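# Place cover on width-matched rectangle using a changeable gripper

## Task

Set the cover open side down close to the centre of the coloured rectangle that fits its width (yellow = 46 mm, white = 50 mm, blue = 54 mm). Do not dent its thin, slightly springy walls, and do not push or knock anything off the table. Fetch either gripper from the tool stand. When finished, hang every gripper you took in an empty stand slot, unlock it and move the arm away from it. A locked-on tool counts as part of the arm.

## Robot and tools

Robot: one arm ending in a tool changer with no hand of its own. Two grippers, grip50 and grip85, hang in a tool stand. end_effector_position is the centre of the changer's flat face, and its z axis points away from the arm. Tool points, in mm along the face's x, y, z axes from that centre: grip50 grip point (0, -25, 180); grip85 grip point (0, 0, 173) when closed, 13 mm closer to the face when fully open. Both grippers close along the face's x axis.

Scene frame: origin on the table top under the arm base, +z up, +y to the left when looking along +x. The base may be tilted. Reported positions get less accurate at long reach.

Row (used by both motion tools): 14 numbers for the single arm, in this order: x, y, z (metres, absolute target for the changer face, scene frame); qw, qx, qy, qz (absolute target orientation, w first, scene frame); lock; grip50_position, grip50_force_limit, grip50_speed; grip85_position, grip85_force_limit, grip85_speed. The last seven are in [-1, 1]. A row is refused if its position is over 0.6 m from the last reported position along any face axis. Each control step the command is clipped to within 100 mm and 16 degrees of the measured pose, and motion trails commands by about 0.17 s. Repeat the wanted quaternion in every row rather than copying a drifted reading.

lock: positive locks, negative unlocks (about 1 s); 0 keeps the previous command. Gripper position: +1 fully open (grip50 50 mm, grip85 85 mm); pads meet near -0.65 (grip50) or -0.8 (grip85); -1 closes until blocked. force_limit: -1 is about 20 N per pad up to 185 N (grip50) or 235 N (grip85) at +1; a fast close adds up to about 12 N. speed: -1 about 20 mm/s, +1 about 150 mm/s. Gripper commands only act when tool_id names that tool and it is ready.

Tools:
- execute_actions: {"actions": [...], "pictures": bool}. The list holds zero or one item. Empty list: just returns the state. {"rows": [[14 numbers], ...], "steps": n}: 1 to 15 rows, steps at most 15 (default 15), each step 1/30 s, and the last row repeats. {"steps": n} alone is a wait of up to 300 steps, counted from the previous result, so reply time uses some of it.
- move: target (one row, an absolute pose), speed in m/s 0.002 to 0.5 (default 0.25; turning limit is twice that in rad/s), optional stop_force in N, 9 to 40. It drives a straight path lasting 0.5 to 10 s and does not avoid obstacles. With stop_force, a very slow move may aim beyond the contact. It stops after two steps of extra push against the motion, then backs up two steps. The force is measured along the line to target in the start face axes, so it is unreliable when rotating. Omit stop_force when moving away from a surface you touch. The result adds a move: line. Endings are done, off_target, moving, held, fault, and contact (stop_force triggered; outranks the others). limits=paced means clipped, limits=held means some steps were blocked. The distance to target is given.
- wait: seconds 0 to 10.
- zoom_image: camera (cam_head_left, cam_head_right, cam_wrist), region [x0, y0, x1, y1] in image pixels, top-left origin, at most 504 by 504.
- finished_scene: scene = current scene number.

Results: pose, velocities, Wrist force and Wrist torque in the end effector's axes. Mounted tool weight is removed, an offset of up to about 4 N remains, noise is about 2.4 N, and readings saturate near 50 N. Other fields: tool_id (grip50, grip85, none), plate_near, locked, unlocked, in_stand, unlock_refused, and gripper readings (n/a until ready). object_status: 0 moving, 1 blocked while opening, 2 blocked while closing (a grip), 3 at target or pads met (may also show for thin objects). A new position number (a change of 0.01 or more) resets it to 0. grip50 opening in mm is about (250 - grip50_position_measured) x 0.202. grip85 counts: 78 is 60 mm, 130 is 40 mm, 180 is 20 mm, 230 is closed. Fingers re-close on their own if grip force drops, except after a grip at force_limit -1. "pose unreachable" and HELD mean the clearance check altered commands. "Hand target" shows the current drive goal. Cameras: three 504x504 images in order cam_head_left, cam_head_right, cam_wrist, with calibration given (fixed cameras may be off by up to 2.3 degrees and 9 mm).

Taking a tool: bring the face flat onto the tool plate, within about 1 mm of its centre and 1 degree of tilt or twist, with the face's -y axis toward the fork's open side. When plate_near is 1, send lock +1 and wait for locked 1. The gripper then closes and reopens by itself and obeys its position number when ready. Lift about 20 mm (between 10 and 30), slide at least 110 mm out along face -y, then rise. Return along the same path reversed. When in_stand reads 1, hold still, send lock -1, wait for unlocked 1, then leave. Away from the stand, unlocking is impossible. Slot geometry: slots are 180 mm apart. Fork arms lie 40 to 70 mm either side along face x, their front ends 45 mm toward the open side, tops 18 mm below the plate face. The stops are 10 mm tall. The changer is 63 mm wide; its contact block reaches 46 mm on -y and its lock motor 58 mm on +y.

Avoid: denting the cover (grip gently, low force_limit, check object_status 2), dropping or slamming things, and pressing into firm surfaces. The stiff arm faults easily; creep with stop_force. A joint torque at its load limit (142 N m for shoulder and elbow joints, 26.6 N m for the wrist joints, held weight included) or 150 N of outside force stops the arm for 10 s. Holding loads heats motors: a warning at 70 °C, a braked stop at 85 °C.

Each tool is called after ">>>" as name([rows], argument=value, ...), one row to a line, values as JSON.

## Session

>>> execute_actions(actions=[])

Scene clock: 0.00 s of 6400.00 s.
end_effector_position=(+0.2621, -0.2404, +0.2698) locked=0 unlocked=1 plate_near=0 in_stand=0 unlock_refused=0 tool_id=none grip50_position_measured=n/a grip50_object_status=n/a grip85_position_measured=n/a grip85_object_status=n/a end_effector_quat_wxyz=(-0.122, +0.087, +0.976, +0.155) end_effector_velocity=(+0.000, +0.000, +0.000) end_effector_angular_velocity=(+0.000, -0.001, +0.001)
Joint positions: [-0.793 -1.822  2.62  -2.596 -1.767  2.344]
Joint velocities: [ 0.001 -0.001  0.     0.     0.001 -0.   ]
Wrist force (N, on the end effector, along its own x y z axes, offset not removed): no reading
Wrist torque (N m, same axes, about the end effector's origin, offset not removed): no reading
Hand target: +0.262, -0.240, +0.270; -0.122, +0.087, +0.976, +0.155
camera_calibration (this result's frames):
cam_wrist: T_world_to_cam=[[-0.96621, 0.10451, 0.23562, 0.207743], [0.212511, 0.840303, 0.498728, 0.070844], [-0.14587, 0.531948, -0.834118, 0.4387], [0, 0, 0, 1]] pos_world=[0.249662, -0.314607, 0.281647]

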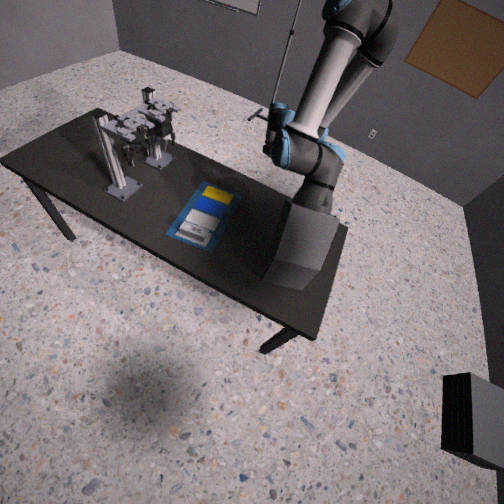

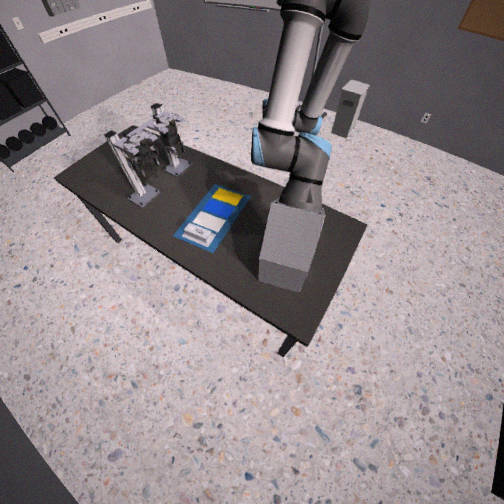

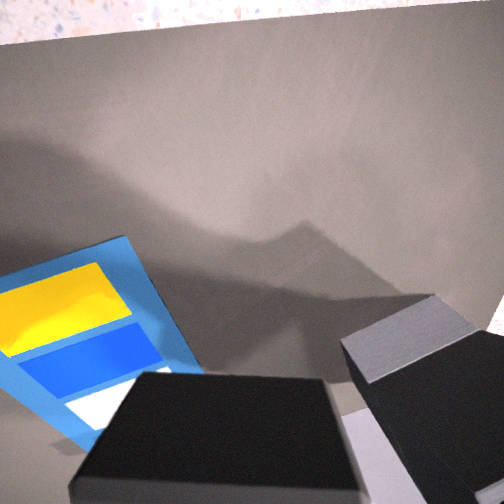

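>>> move(target=[0.78,0.02,0.58,0,0.7071,0.7071,0,0,1,-1,0,1,-1,0], speed=0.3)

>>> zoom_image(camera="cam_head_left", region=[80, 70, 260, 250])

Scene clock: 10.57 s of 6400.00 s.
end_effector_position=(+0.7801, +0.0199, +0.5804) locked=0 unlocked=1 plate_near=0 in_stand=0 unlock_refused=0 tool_id=none grip50_position_measured=n/a grip50_object_status=n/a grip85_position_measured=n/a grip85_object_status=n/a end_effector_quat_wxyz=(-0.000, +0.707, +0.707, +0.002) end_effector_velocity=(+0.002, +0.001, +0.000) end_effector_angular_velocity=(-0.002, +0.008, -0.001)
Joint positions: [ 0.452 -0.898  0.975 -1.662 -2.224  4.961]
Joint velocities: [ 0.001  0.01  -0.021  0.021  0.     0.008]
Wrist force (N, on the end effector, along its own x y z axes, offset not removed): [-1.2 1.2 0.3]
Wrist torque (N m, same axes, about the end effector's origin, offset not removed): [0.19 0.01 -0.17]
Hand target: +0.780, +0.020, +0.580; -0.000, +0.708, +0.707, +0.001
Off the commanded pose: 0.000 m, 0 deg.
After step 90, 4.43 s passed at rest.
move: done
camera_calibration (this result's frames):
cam_wrist: T_world_to_cam=[[-0.0357669, 0.9992, -0.0179054, 0.0114104], [0.971457, 0.0389669, 0.233994, -0.835351], [0.234505, -0.0090251, -0.972073, 0.428941], [0, 0, 0, 1]] pos_world=[0.711327, 0.025021, 0.612634]

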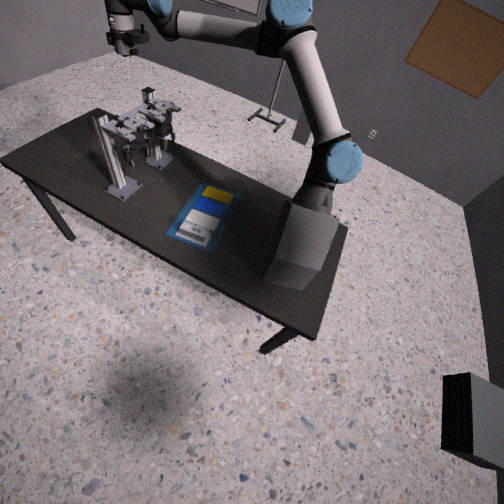

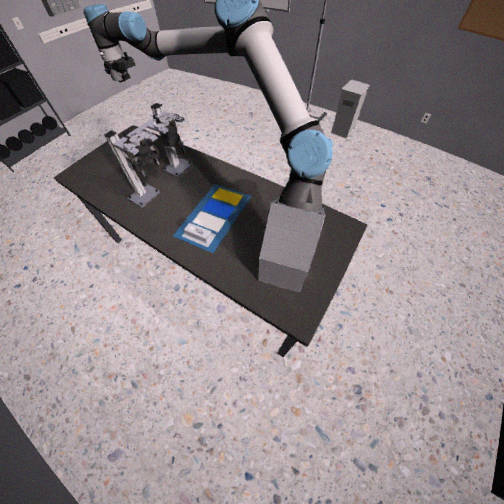

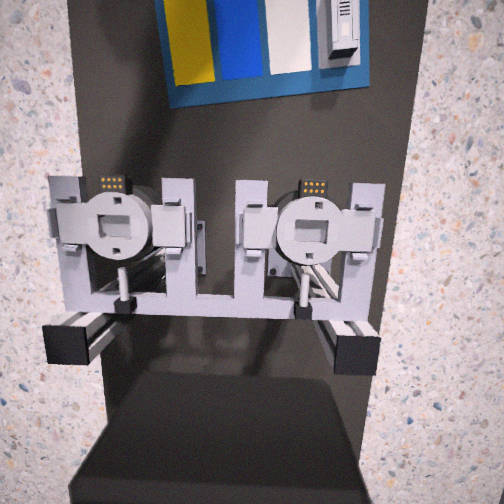

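Region (80, 70, 260, 250) of cam_head_left's 504x504 image, scaled by 2.800, with more detail than that image has.

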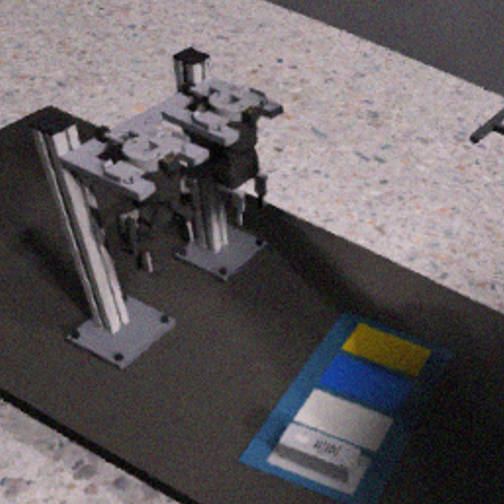

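>>> zoom_image(camera="cam_wrist", region=[230, 160, 398, 328])

>>> zoom_image(camera="cam_wrist", region=[40, 160, 208, 328])

Region (230, 160, 398, 328) of cam_wrist's 504x504 image, scaled by 3.000, with more detail than that image has.

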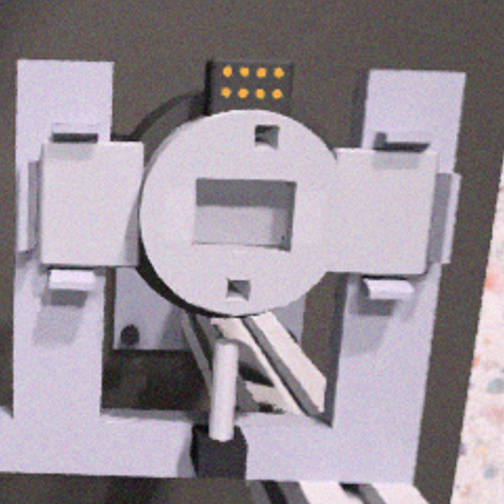

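Region (40, 160, 208, 328) of cam_wrist's 504x504 image, scaled by 3.000, with more detail than that image has.

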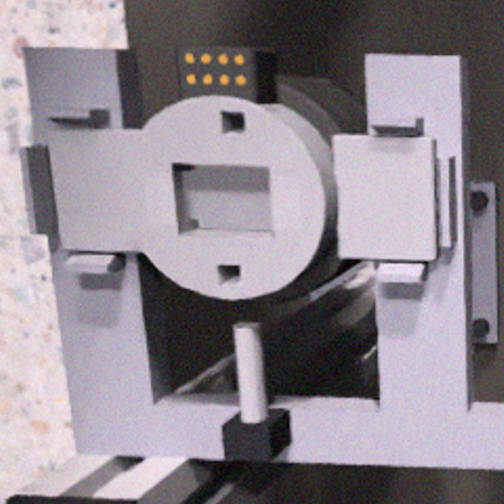

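>>> move(target=[0.7503,0.0701,0.39,0,0.7025,0.7117,0,0,1,-1,0,1,-1,0], speed=0.2)

>>> move(target=[0.7503,0.0701,0.3745,0,0.7025,0.7117,0,0,1,-1,0,1,-1,0], speed=0.015)

>>> move(target=[0.7503,0.0701,0.352,0,0.7025,0.7117,0,0,1,-1,0,1,-1,0], speed=0.003, stop_force=12)

Scene clock: 30.03 s of 6400.00 s.
end_effector_position=(+0.7506, +0.0701, +0.3901) locked=0 unlocked=1 plate_near=0 in_stand=0 unlock_refused=0 tool_id=none grip50_position_measured=n/a grip50_object_status=n/a grip85_position_measured=n/a grip85_object_status=n/a end_effector_quat_wxyz=(+0.000, +0.702, +0.712, -0.000) end_effector_velocity=(+0.000, +0.000, -0.003) end_effector_angular_velocity=(+0.001, -0.000, +0.000)
Joint positions: [ 0.356 -0.807  1.334 -2.182 -2.222  4.827]
Joint velocities: [-0.002  0.003  0.    -0.006  0.001 -0.003]
Wrist force (N, on the end effector, along its own x y z axes, offset not removed): [1.9 2.8 -1.3]
Wrist torque (N m, same axes, about the end effector's origin, offset not removed): [0.30 -0.16 -0.28]
Hand target: +0.751, +0.070, +0.390; +0.000, +0.702, +0.712, -0.000
Off the commanded pose: 0.000 m, 0 deg.
After step 90, 14.87 s passed at rest.
move: done
camera_calibration (this result's frames):
cam_wrist: T_world_to_cam=[[-0.0497894, 0.998543, -0.0207838, -0.0315556], [0.971279, 0.0532568, 0.231907, -0.764174], [0.232676, -0.00864035, -0.972516, 0.252908], [0, 0, 0, 1]] pos_world=[0.68181, 0.0743923, 0.422518]

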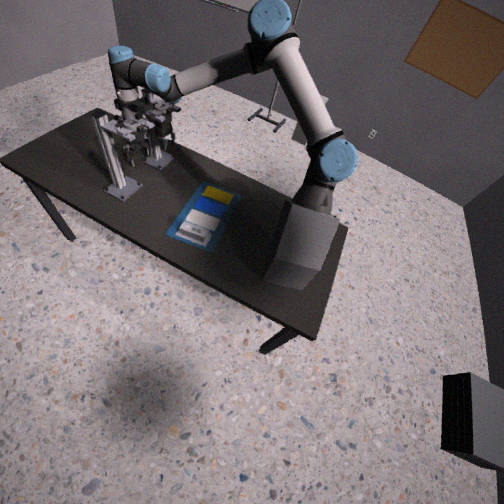

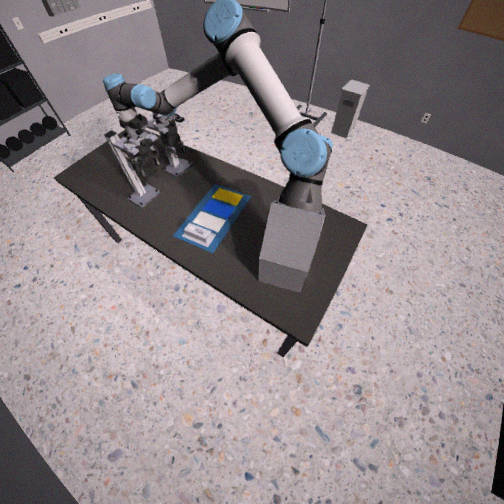

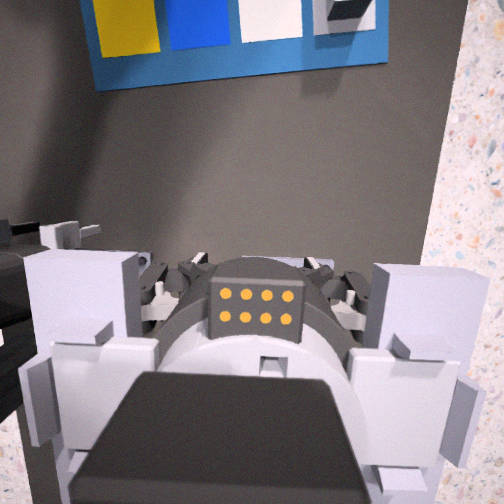

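Scene clock: 31.33 s of 6400.00 s.
end_effector_position=(+0.7503, +0.0701, +0.3747) locked=0 unlocked=1 plate_near=0 in_stand=0 unlock_refused=0 tool_id=none grip50_position_measured=n/a grip50_object_status=n/a grip85_position_measured=n/a grip85_object_status=n/a end_effector_quat_wxyz=(+0.000, +0.702, +0.712, -0.000) end_effector_velocity=(-0.000, +0.001, -0.002) end_effector_angular_velocity=(-0.000, -0.001, +0.001)
Joint positions: [ 0.343 -0.793  1.345 -2.218 -2.22   4.811]
Joint velocities: [-0.     0.002  0.001 -0.006 -0.    -0.003]
Wrist force (N, on the end effector, along its own x y z axes, offset not removed): [1.2 1.4 0.4]
Wrist torque (N m, same axes, about the end effector's origin, offset not removed): [0.14 -0.24 -0.15]
Hand target: +0.750, +0.070, +0.374; +0.000, +0.702, +0.712, -0.000
Off the commanded pose: 0.000 m, 0 deg.
move: done
camera_calibration (this result's frames):
cam_wrist: T_world_to_cam=[[-0.0498023, 0.998548, -0.0205327, -0.0319532], [0.971256, 0.0532119, 0.232015, -0.760376], [0.232771, -0.00838766, -0.972495, 0.237899], [0, 0, 0, 1]] pos_world=[0.681553, 0.0743634, 0.407119]

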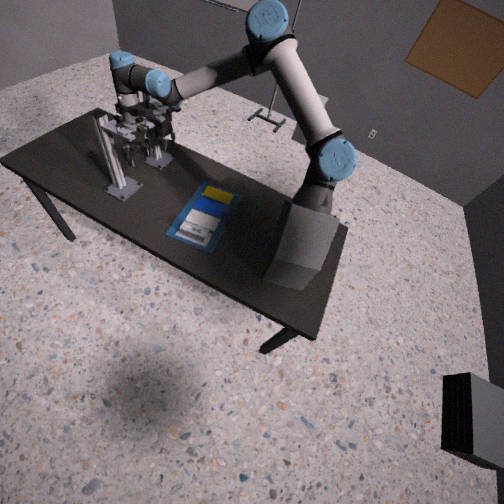

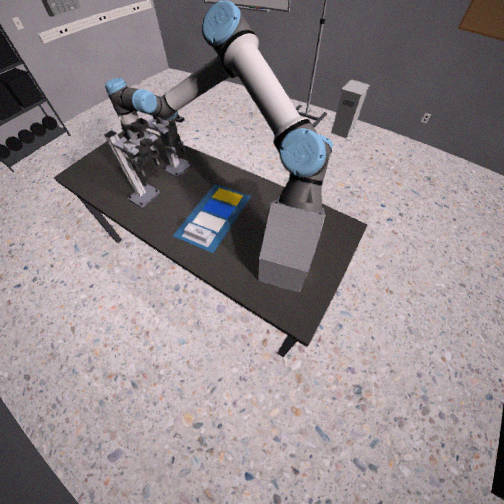

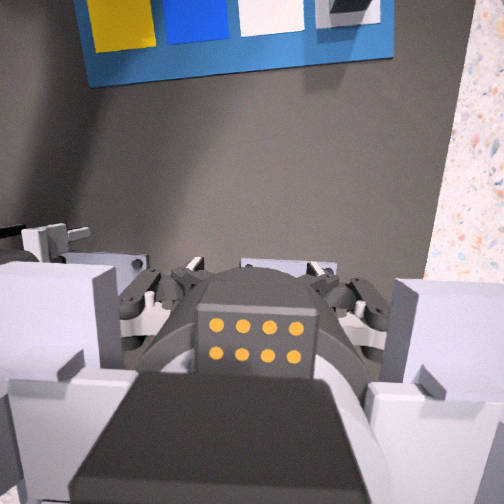

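Scene clock: 32.83 s of 6400.00 s.
end_effector_position=(+0.7503, +0.0701, +0.3714) locked=0 unlocked=1 plate_near=0 in_stand=0 unlock_refused=0 tool_id=none grip50_position_measured=n/a grip50_object_status=n/a grip85_position_measured=n/a grip85_object_status=n/a end_effector_quat_wxyz=(+0.000, +0.702, +0.712, +0.000) end_effector_velocity=(+0.000, -0.001, +0.001) end_effector_angular_velocity=(+0.001, +0.001, +0.002)
Joint positions: [ 0.34  -0.789  1.347 -2.226 -2.22   4.807]
Joint velocities: [-0.001 -0.001 -0.002  0.003  0.001 -0.002]
Wrist force (N, on the end effector, along its own x y z axes, offset not removed): [4.0 0.8 -22.4]
Wrist torque (N m, same axes, about the end effector's origin, offset not removed): [0.12 -0.59 -0.16]
Hand target: +0.750, +0.070, +0.372; +0.000, +0.703, +0.712, +0.000
Off the commanded pose: 0.019 m, 0 deg.
move: contact
camera_calibration (this result's frames):
cam_wrist: T_world_to_cam=[[-0.0498253, 0.998547, -0.0205145, -0.0320294], [0.971197, 0.0532321, 0.232256, -0.759664], [0.23301, -0.0083514, -0.972438, 0.234408], [0, 0, 0, 1]] pos_world=[0.681568, 0.0743791, 0.403727]

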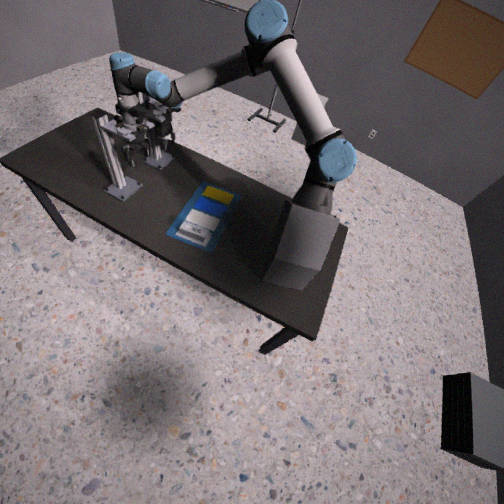

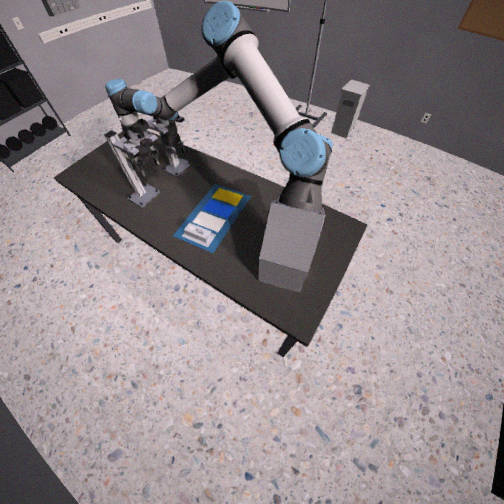

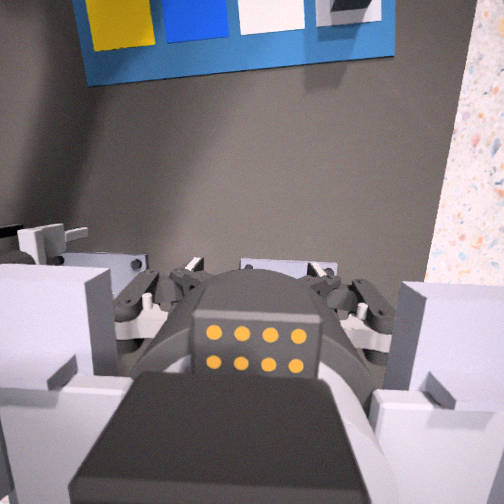

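>>> move(target=[0.7504,0.0712,0.375,0,0.7025,0.7117,0,0,1,-1,0,1,-1,0], speed=0.01)

>>> move(target=[0.7505,0.0729,0.374,0,0.7025,0.7117,0,0,1,-1,0,1,-1,0], speed=0.005)

>>> move(target=[0.7505,0.0729,0.352,0,0.7025,0.7117,0,0,1,-1,0,1,-1,0], speed=0.003, stop_force=12)

Scene clock: 40.37 s of 6400.00 s.
end_effector_position=(+0.7504, +0.0711, +0.3748) locked=0 unlocked=1 plate_near=0 in_stand=0 unlock_refused=0 tool_id=none grip50_position_measured=n/a grip50_object_status=n/a grip85_position_measured=n/a grip85_object_status=n/a end_effector_quat_wxyz=(+0.000, +0.702, +0.712, +0.000) end_effector_velocity=(-0.000, +0.001, +0.001) end_effector_angular_velocity=(-0.001, +0.002, -0.000)
Joint positions: [ 0.344 -0.791  1.344 -2.217 -2.22   4.813]
Joint velocities: [ 0.002  0.001 -0.002  0.004 -0.001  0.004]
Wrist force (N, on the end effector, along its own x y z axes, offset not removed): [2.3 1.4 -2.6]
Wrist torque (N m, same axes, about the end effector's origin, offset not removed): [0.26 -0.14 -0.12]
Hand target: +0.750, +0.071, +0.375; -0.000, +0.702, +0.712, +0.000
Off the commanded pose: 0.000 m, 0 deg.
After step 90, 3.83 s passed at rest.
move: done
camera_calibration (this result's frames):
cam_wrist: T_world_to_cam=[[-0.0498062, 0.998549, -0.0204762, -0.0330149], [0.971246, 0.053203, 0.232059, -0.760544], [0.232812, -0.00832941, -0.972486, 0.237947], [0, 0, 0, 1]] pos_world=[0.681634, 0.0754121, 0.407215]

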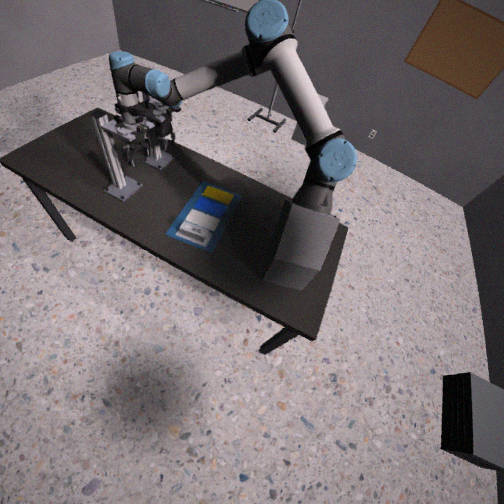

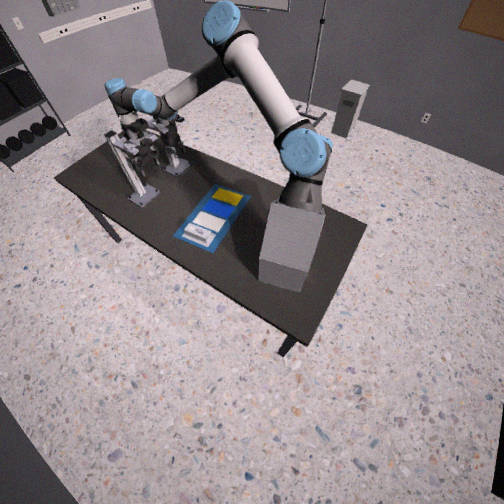

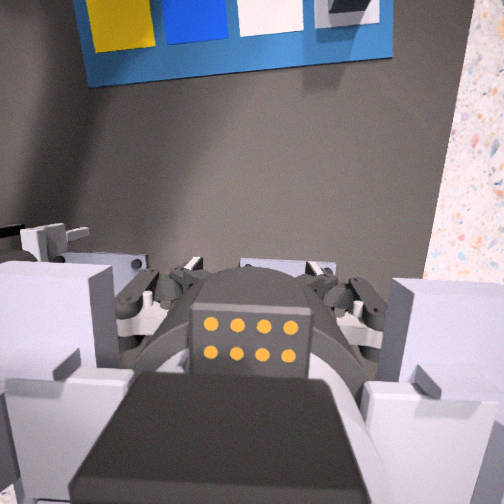

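Scene clock: 41.07 s of 6400.00 s.
end_effector_position=(+0.7505, +0.0728, +0.3740) locked=0 unlocked=1 plate_near=0 in_stand=0 unlock_refused=0 tool_id=none grip50_position_measured=n/a grip50_object_status=n/a grip85_position_measured=n/a grip85_object_status=n/a end_effector_quat_wxyz=(+0.000, +0.702, +0.712, +0.000) end_effector_velocity=(+0.001, +0.001, +0.000) end_effector_angular_velocity=(+0.000, -0.001, -0.001)
Joint positions: [ 0.345 -0.788  1.343 -2.218 -2.22   4.814]
Joint velocities: [ 0.001  0.002 -0.002 -0.001  0.     0.001]
Wrist force (N, on the end effector, along its own x y z axes, offset not removed): [0.4 2.8 2.3]
Wrist torque (N m, same axes, about the end effector's origin, offset not removed): [0.22 -0.32 -0.13]
Hand target: +0.751, +0.073, +0.374; -0.000, +0.702, +0.712, +0.000
Off the commanded pose: 0.000 m, 0 deg.
move: done
camera_calibration (this result's frames):
cam_wrist: T_world_to_cam=[[-0.0498048, 0.998549, -0.0204826, -0.0346905], [0.971248, 0.053203, 0.23205, -0.760546], [0.232803, -0.00833651, -0.972488, 0.237171], [0, 0, 0, 1]] pos_world=[0.681737, 0.0770807, 0.40642]

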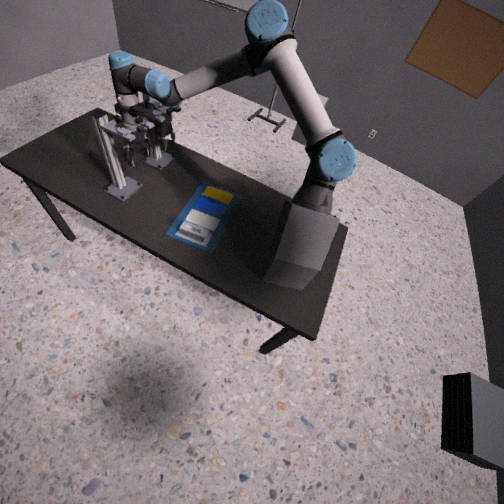

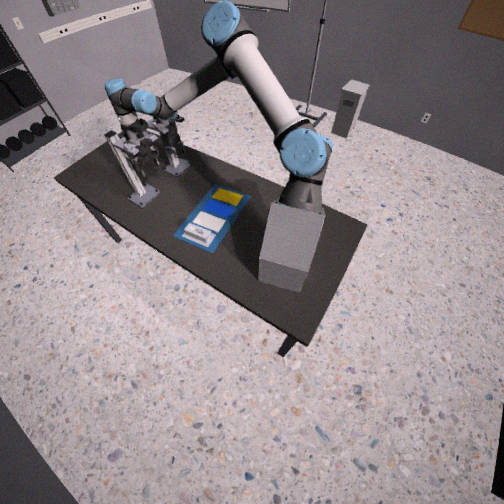

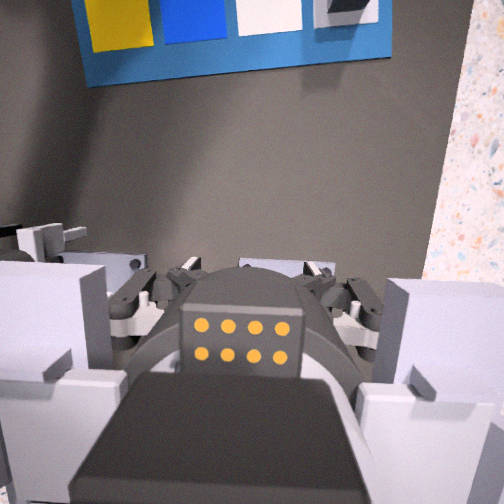

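Scene clock: 45.63 s of 6400.00 s.
end_effector_position=(+0.7505, +0.0729, +0.3615) locked=0 unlocked=1 plate_near=1 in_stand=1 unlock_refused=0 tool_id=none grip50_position_measured=n/a grip50_object_status=n/a grip85_position_measured=n/a grip85_object_status=n/a end_effector_quat_wxyz=(+0.000, +0.702, +0.712, +0.000) end_effector_velocity=(-0.002, +0.002, -0.003) end_effector_angular_velocity=(-0.001, +0.008, +0.004)
Joint positions: [ 0.335 -0.775  1.35  -2.246 -2.219  4.801]
Joint velocities: [-0.001  0.004  0.002  0.003  0.     0.001]
Wrist force (N, on the end effector, along its own x y z axes, offset not removed): [-1.4 -1.4 -21.2]
Wrist torque (N m, same axes, about the end effector's origin, offset not removed): [-0.38 -0.09 -0.04]
Hand target: +0.751, +0.073, +0.362; +0.000, +0.703, +0.712, +0.000
Off the commanded pose: 0.009 m, 0 deg.
move: contact
camera_calibration (this result's frames):
cam_wrist: T_world_to_cam=[[-0.0498317, 0.998547, -0.0204882, -0.0349931], [0.971197, 0.0532322, 0.232254, -0.757698], [0.233007, -0.00832449, -0.972439, 0.22476], [0, 0, 0, 1]] pos_world=[0.68176, 0.0771472, 0.393827]

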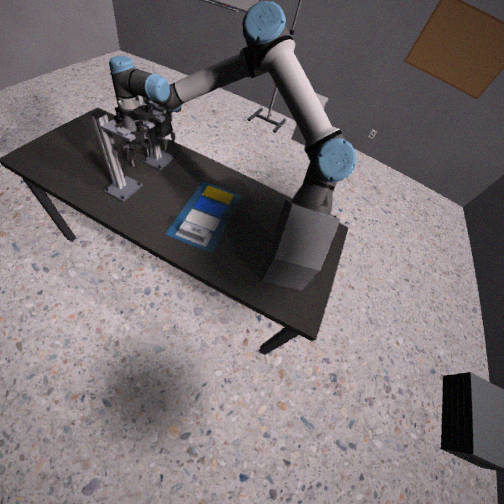

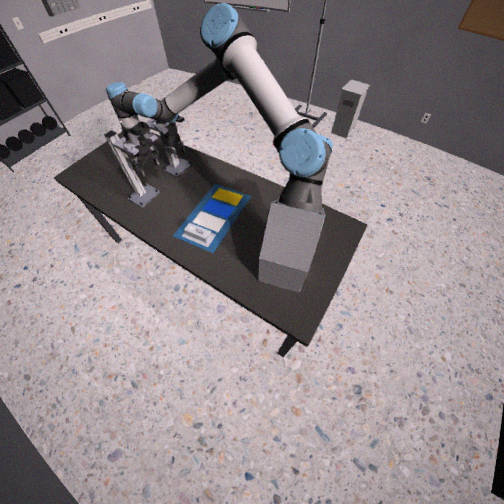

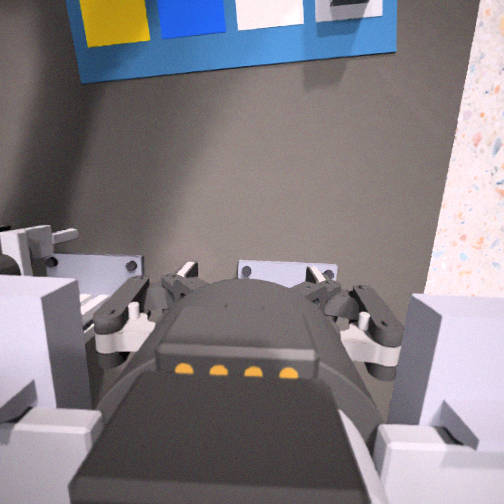

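>>> execute_actions([
  {"rows":[[0.7505,0.0729,0.3617,0,0.7025,0.7117,0,1,1,-1,0,1,-1,0]],"steps":15},
], pictures=false)

>>> execute_actions([
  {"steps":30},
], pictures=false)

>>> move(target=[0.7505,0.0729,0.3817,0,0.7025,0.7117,0,0,1,-1,0,1,-1,0], speed=0.03)

>>> move(target=[0.626,0.0713,0.3817,0,0.7025,0.7117,0,0,1,-1,0,1,-1,0], speed=0.1)

>>> move(target=[0.475,0.175,0.30,0,0.6593,0.7518,0,0,1,-1,0,1,-1,0], speed=0.2)

>>> zoom_image(camera="cam_wrist", region=[150, 90, 350, 290])

Scene clock: 59.20 s of 6400.00 s.
end_effector_position=(+0.7505, +0.0729, +0.3617) locked=0 unlocked=0 plate_near=1 in_stand=1 unlock_refused=0 tool_id=none grip50_position_measured=n/a grip50_object_status=n/a grip85_position_measured=n/a grip85_object_status=n/a end_effector_quat_wxyz=(+0.000, +0.703, +0.712, +0.000) end_effector_velocity=(+0.000, +0.001, -0.001) end_effector_angular_velocity=(+0.000, +0.001, +0.002)
Joint positions: [ 0.335 -0.775  1.35  -2.246 -2.219  4.801]
Joint velocities: [-0.     0.002 -0.001 -0.     0.    -0.002]
Wrist force (N, on the end effector, along its own x y z axes, offset not removed): [-0.3 3.7 -7.9]
Wrist torque (N m, same axes, about the end effector's origin, offset not removed): [-0.14 -0.23 -0.13]
Hand target: +0.750, +0.073, +0.362; -0.000, +0.702, +0.712, +0.000
Off the commanded pose: 0.000 m, 0 deg.
Steps of this call (steps 1 to 90: nothing new was sent; then 10.07 s passed at rest; steps 91 to 105: all 15 steps of this action). Readings (end_effector_position | what the end effector reports):
91: (+0.7505, +0.0729, +0.3617) | locked=0 unlocked=0 plate_near=1 in_stand=1 unlock_refused=0 tool_id=none grip50_position_measured=n/a grip50_object_status=n/a grip85_position_measured=n/a grip85_object_status=n/a
92: (+0.7505, +0.0729, +0.3617) | locked=0 unlocked=0 plate_near=1 in_stand=1 unlock_refused=0 tool_id=none grip50_position_measured=n/a grip50_object_status=n/a grip85_position_measured=n/a grip85_object_status=n/a
94: (+0.7505, +0.0729, +0.3617) | locked=0 unlocked=0 plate_near=1 in_stand=1 unlock_refused=0 tool_id=none grip50_position_measured=n/a grip50_object_status=n/a grip85_position_measured=n/a grip85_object_status=n/a
98: (+0.7505, +0.0729, +0.3617) | locked=0 unlocked=0 plate_near=1 in_stand=1 unlock_refused=0 tool_id=none grip50_position_measured=n/a grip50_object_status=n/a grip85_position_measured=n/a grip85_object_status=n/a
105: the state above

Scene clock: 60.20 s of 6400.00 s.
end_effector_position=(+0.7505, +0.0729, +0.3618) locked=1 unlocked=0 plate_near=1 in_stand=1 unlock_refused=0 tool_id=grip85 grip50_position_measured=n/a grip50_object_status=n/a grip85_position_measured=n/a grip85_object_status=n/a end_effector_quat_wxyz=(+0.000, +0.702, +0.712, +0.000) end_effector_velocity=(-0.000, +0.000, -0.001) end_effector_angular_velocity=(-0.000, +0.001, +0.001)
Joint positions: [ 0.335 -0.775  1.35  -2.245 -2.219  4.801]
Joint velocities: [-0.     0.001  0.    -0.     0.    -0.   ]
Wrist force (N, on the end effector, along its own x y z axes, offset not removed): [-1.2 3.3 -15.3]
Wrist torque (N m, same axes, about the end effector's origin, offset not removed): [-0.23 -0.86 -0.33]
Hand target: +0.750, +0.073, +0.362; -0.000, +0.702, +0.712, +0.000
Off the commanded pose: 0.000 m, 0 deg.
Steps of this call (steps 1 to 30: nothing new was sent). Readings (end_effector_position | what the end effector reports):
1: (+0.7505, +0.0729, +0.3617) | locked=0 unlocked=0 plate_near=1 in_stand=1 unlock_refused=0 tool_id=none grip50_position_measured=n/a grip50_object_status=n/a grip85_position_measured=n/a grip85_object_status=n/a
2: (+0.7505, +0.0729, +0.3617) | locked=0 unlocked=0 plate_near=1 in_stand=1 unlock_refused=0 tool_id=none grip50_position_measured=n/a grip50_object_status=n/a grip85_position_measured=n/a grip85_object_status=n/a
4: (+0.7505, +0.0729, +0.3617) | locked=0 unlocked=0 plate_near=1 in_stand=1 unlock_refused=0 tool_id=none grip50_position_measured=n/a grip50_object_status=n/a grip85_position_measured=n/a grip85_object_status=n/a
8: (+0.7505, +0.0729, +0.3617) | locked=0 unlocked=0 plate_near=1 in_stand=1 unlock_refused=0 tool_id=none grip50_position_measured=n/a grip50_object_status=n/a grip85_position_measured=n/a grip85_object_status=n/a
30: the state above

Scene clock: 61.20 s of 6400.00 s.
end_effector_position=(+0.7505, +0.0729, +0.3815) locked=1 unlocked=0 plate_near=1 in_stand=0 unlock_refused=0 tool_id=grip85 grip50_position_measured=n/a grip50_object_status=n/a grip85_position_measured=n/a grip85_object_status=n/a end_effector_quat_wxyz=(-0.000, +0.702, +0.712, +0.000) end_effector_velocity=(+0.000, +0.001, +0.002) end_effector_angular_velocity=(-0.001, -0.000, +0.001)
Joint positions: [ 0.351 -0.796  1.338 -2.201 -2.221  4.822]
Joint velocities: [ 0.003 -0.001 -0.003  0.006 -0.001  0.002]
Wrist force (N, on the end effector, along its own x y z axes, offset not removed): [-0.2 3.8 1.1]
Wrist torque (N m, same axes, about the end effector's origin, offset not removed): [0.22 -0.20 0.04]
Hand target: +0.750, +0.073, +0.382; -0.000, +0.702, +0.712, +0.000
Off the commanded pose: 0.000 m, 0 deg.
move: done
camera_calibration (this result's frames):
cam_wrist: T_world_to_cam=[[-0.0498167, 0.998549, -0.0204382, -0.0346347], [0.971242, 0.0532044, 0.232074, -0.762263], [0.232825, -0.0082893, -0.972483, 0.24436], [0, 0, 0, 1]] pos_world=[0.681724, 0.0771658, 0.41383]

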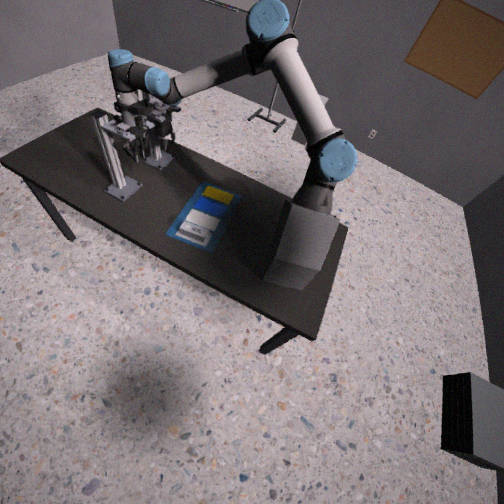

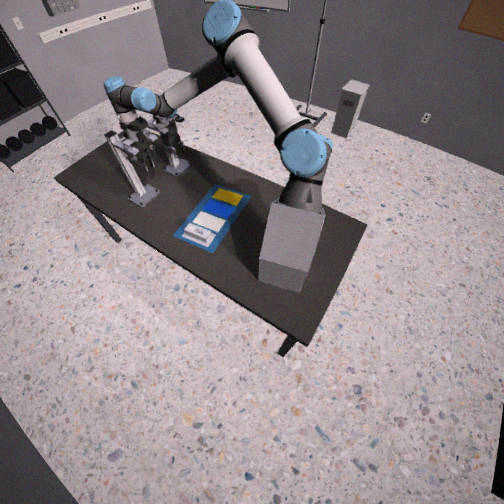

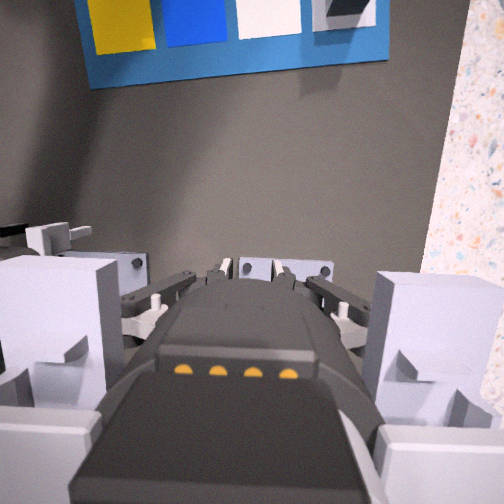

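Scene clock: 62.93 s of 6400.00 s.
end_effector_position=(+0.6263, +0.0715, +0.3816) locked=1 unlocked=0 plate_near=1 in_stand=0 unlock_refused=0 tool_id=grip85 grip50_position_measured=n/a grip50_object_status=n/a grip85_position_measured=n/a grip85_object_status=n/a end_effector_quat_wxyz=(-0.000, +0.703, +0.712, -0.000) end_effector_velocity=(-0.001, -0.001, +0.000) end_effector_angular_velocity=(+0.001, -0.002, -0.006)
Joint positions: [ 0.369 -0.994  1.763 -2.414 -2.222  4.844]
Joint velocities: [-0.001 -0.004  0.005 -0.004  0.     0.003]
Wrist force (N, on the end effector, along its own x y z axes, offset not removed): [3.3 -0.1 -1.7]
Wrist torque (N m, same axes, about the end effector's origin, offset not removed): [0.13 -0.24 -0.18]
Hand target: +0.626, +0.072, +0.382; -0.000, +0.702, +0.712, +0.000
Off the commanded pose: 0.000 m, 0 deg.
move: done
camera_calibration (this result's frames):
cam_wrist: T_world_to_cam=[[-0.0497783, 0.99855, -0.0204817, -0.0394286], [0.971264, 0.0531765, 0.23199, -0.64163], [0.232742, -0.00834506, -0.972503, 0.273475], [0, 0, 0, 1]] pos_world=[0.55758, 0.0757732, 0.413999]

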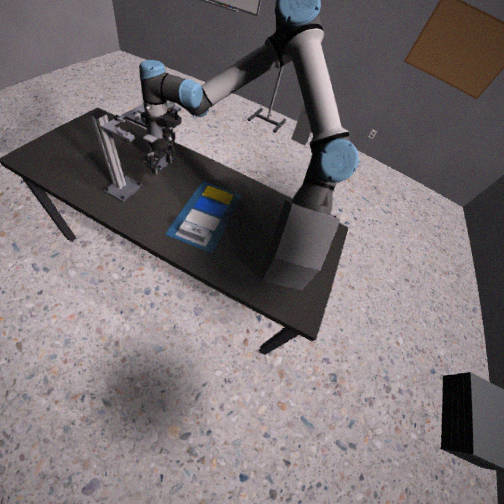

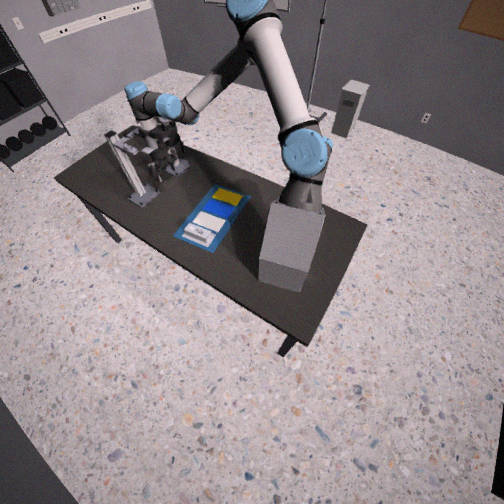

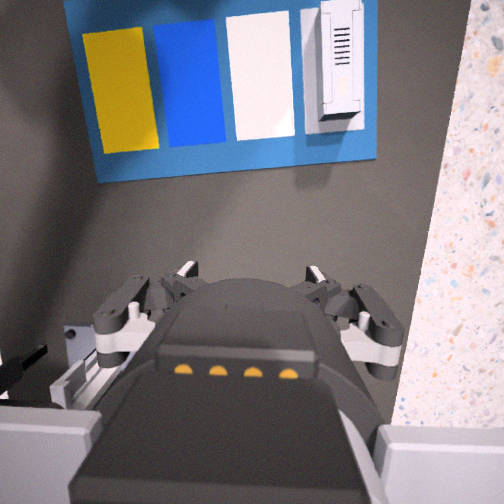

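Scene clock: 64.53 s of 6400.00 s.
end_effector_position=(+0.4754, +0.1753, +0.2999) locked=1 unlocked=0 plate_near=1 in_stand=0 unlock_refused=0 tool_id=grip85 grip50_position_measured=n/a grip50_object_status=n/a grip85_position_measured=3 grip85_object_status=3 end_effector_quat_wxyz=(-0.000, +0.659, +0.752, +0.000) end_effector_velocity=(-0.001, +0.001, -0.001) end_effector_angular_velocity=(+0.001, -0.001, +0.002)
Joint positions: [ 0.469 -0.834  2.094 -2.83  -2.226  4.852]
Joint velocities: [ 0.002  0.004  0.002 -0.006  0.    -0.   ]
Wrist force (N, on the end effector, along its own x y z axes, offset not removed): [2.9 0.8 0.2]
Wrist torque (N m, same axes, about the end effector's origin, offset not removed): [0.09 -0.24 -0.14]
Hand target: +0.475, +0.175, +0.300; -0.000, +0.659, +0.752, +0.000
Off the commanded pose: 0.000 m, 0 deg.
move: done
camera_calibration (this result's frames):
cam_wrist: T_world_to_cam=[[-0.166707, 0.985799, -0.020212, -0.0944828], [0.958303, 0.166814, 0.232008, -0.495329], [0.232085, 0.0193083, -0.972504, 0.225508], [0, 0, 0, 1]] pos_world=[0.406587, 0.171415, 0.332318]

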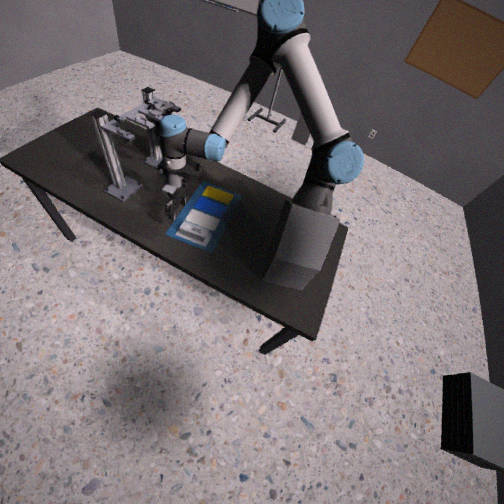

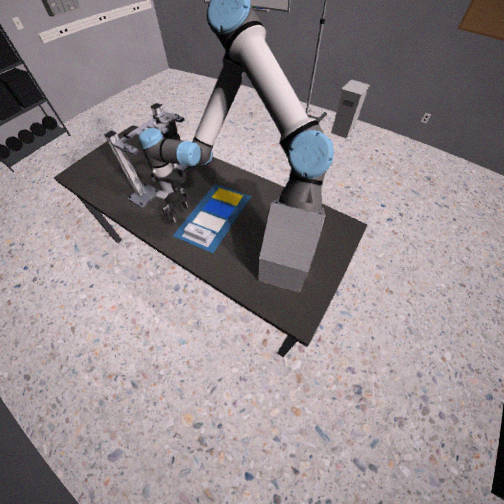

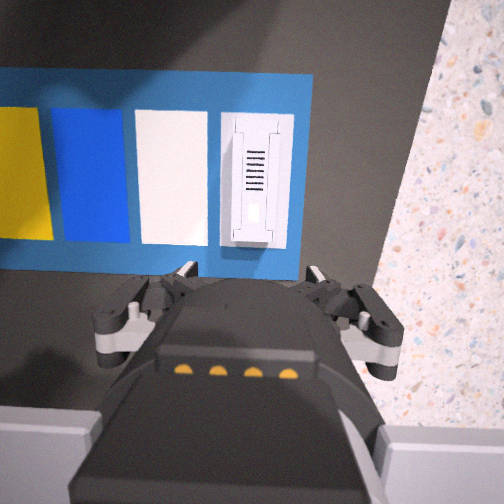

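Region (150, 90, 350, 290) of cam_wrist's 504x504 image, scaled by 2.520, with more detail than that image has.

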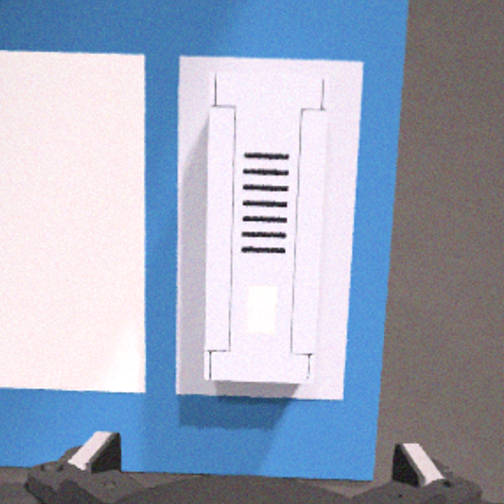

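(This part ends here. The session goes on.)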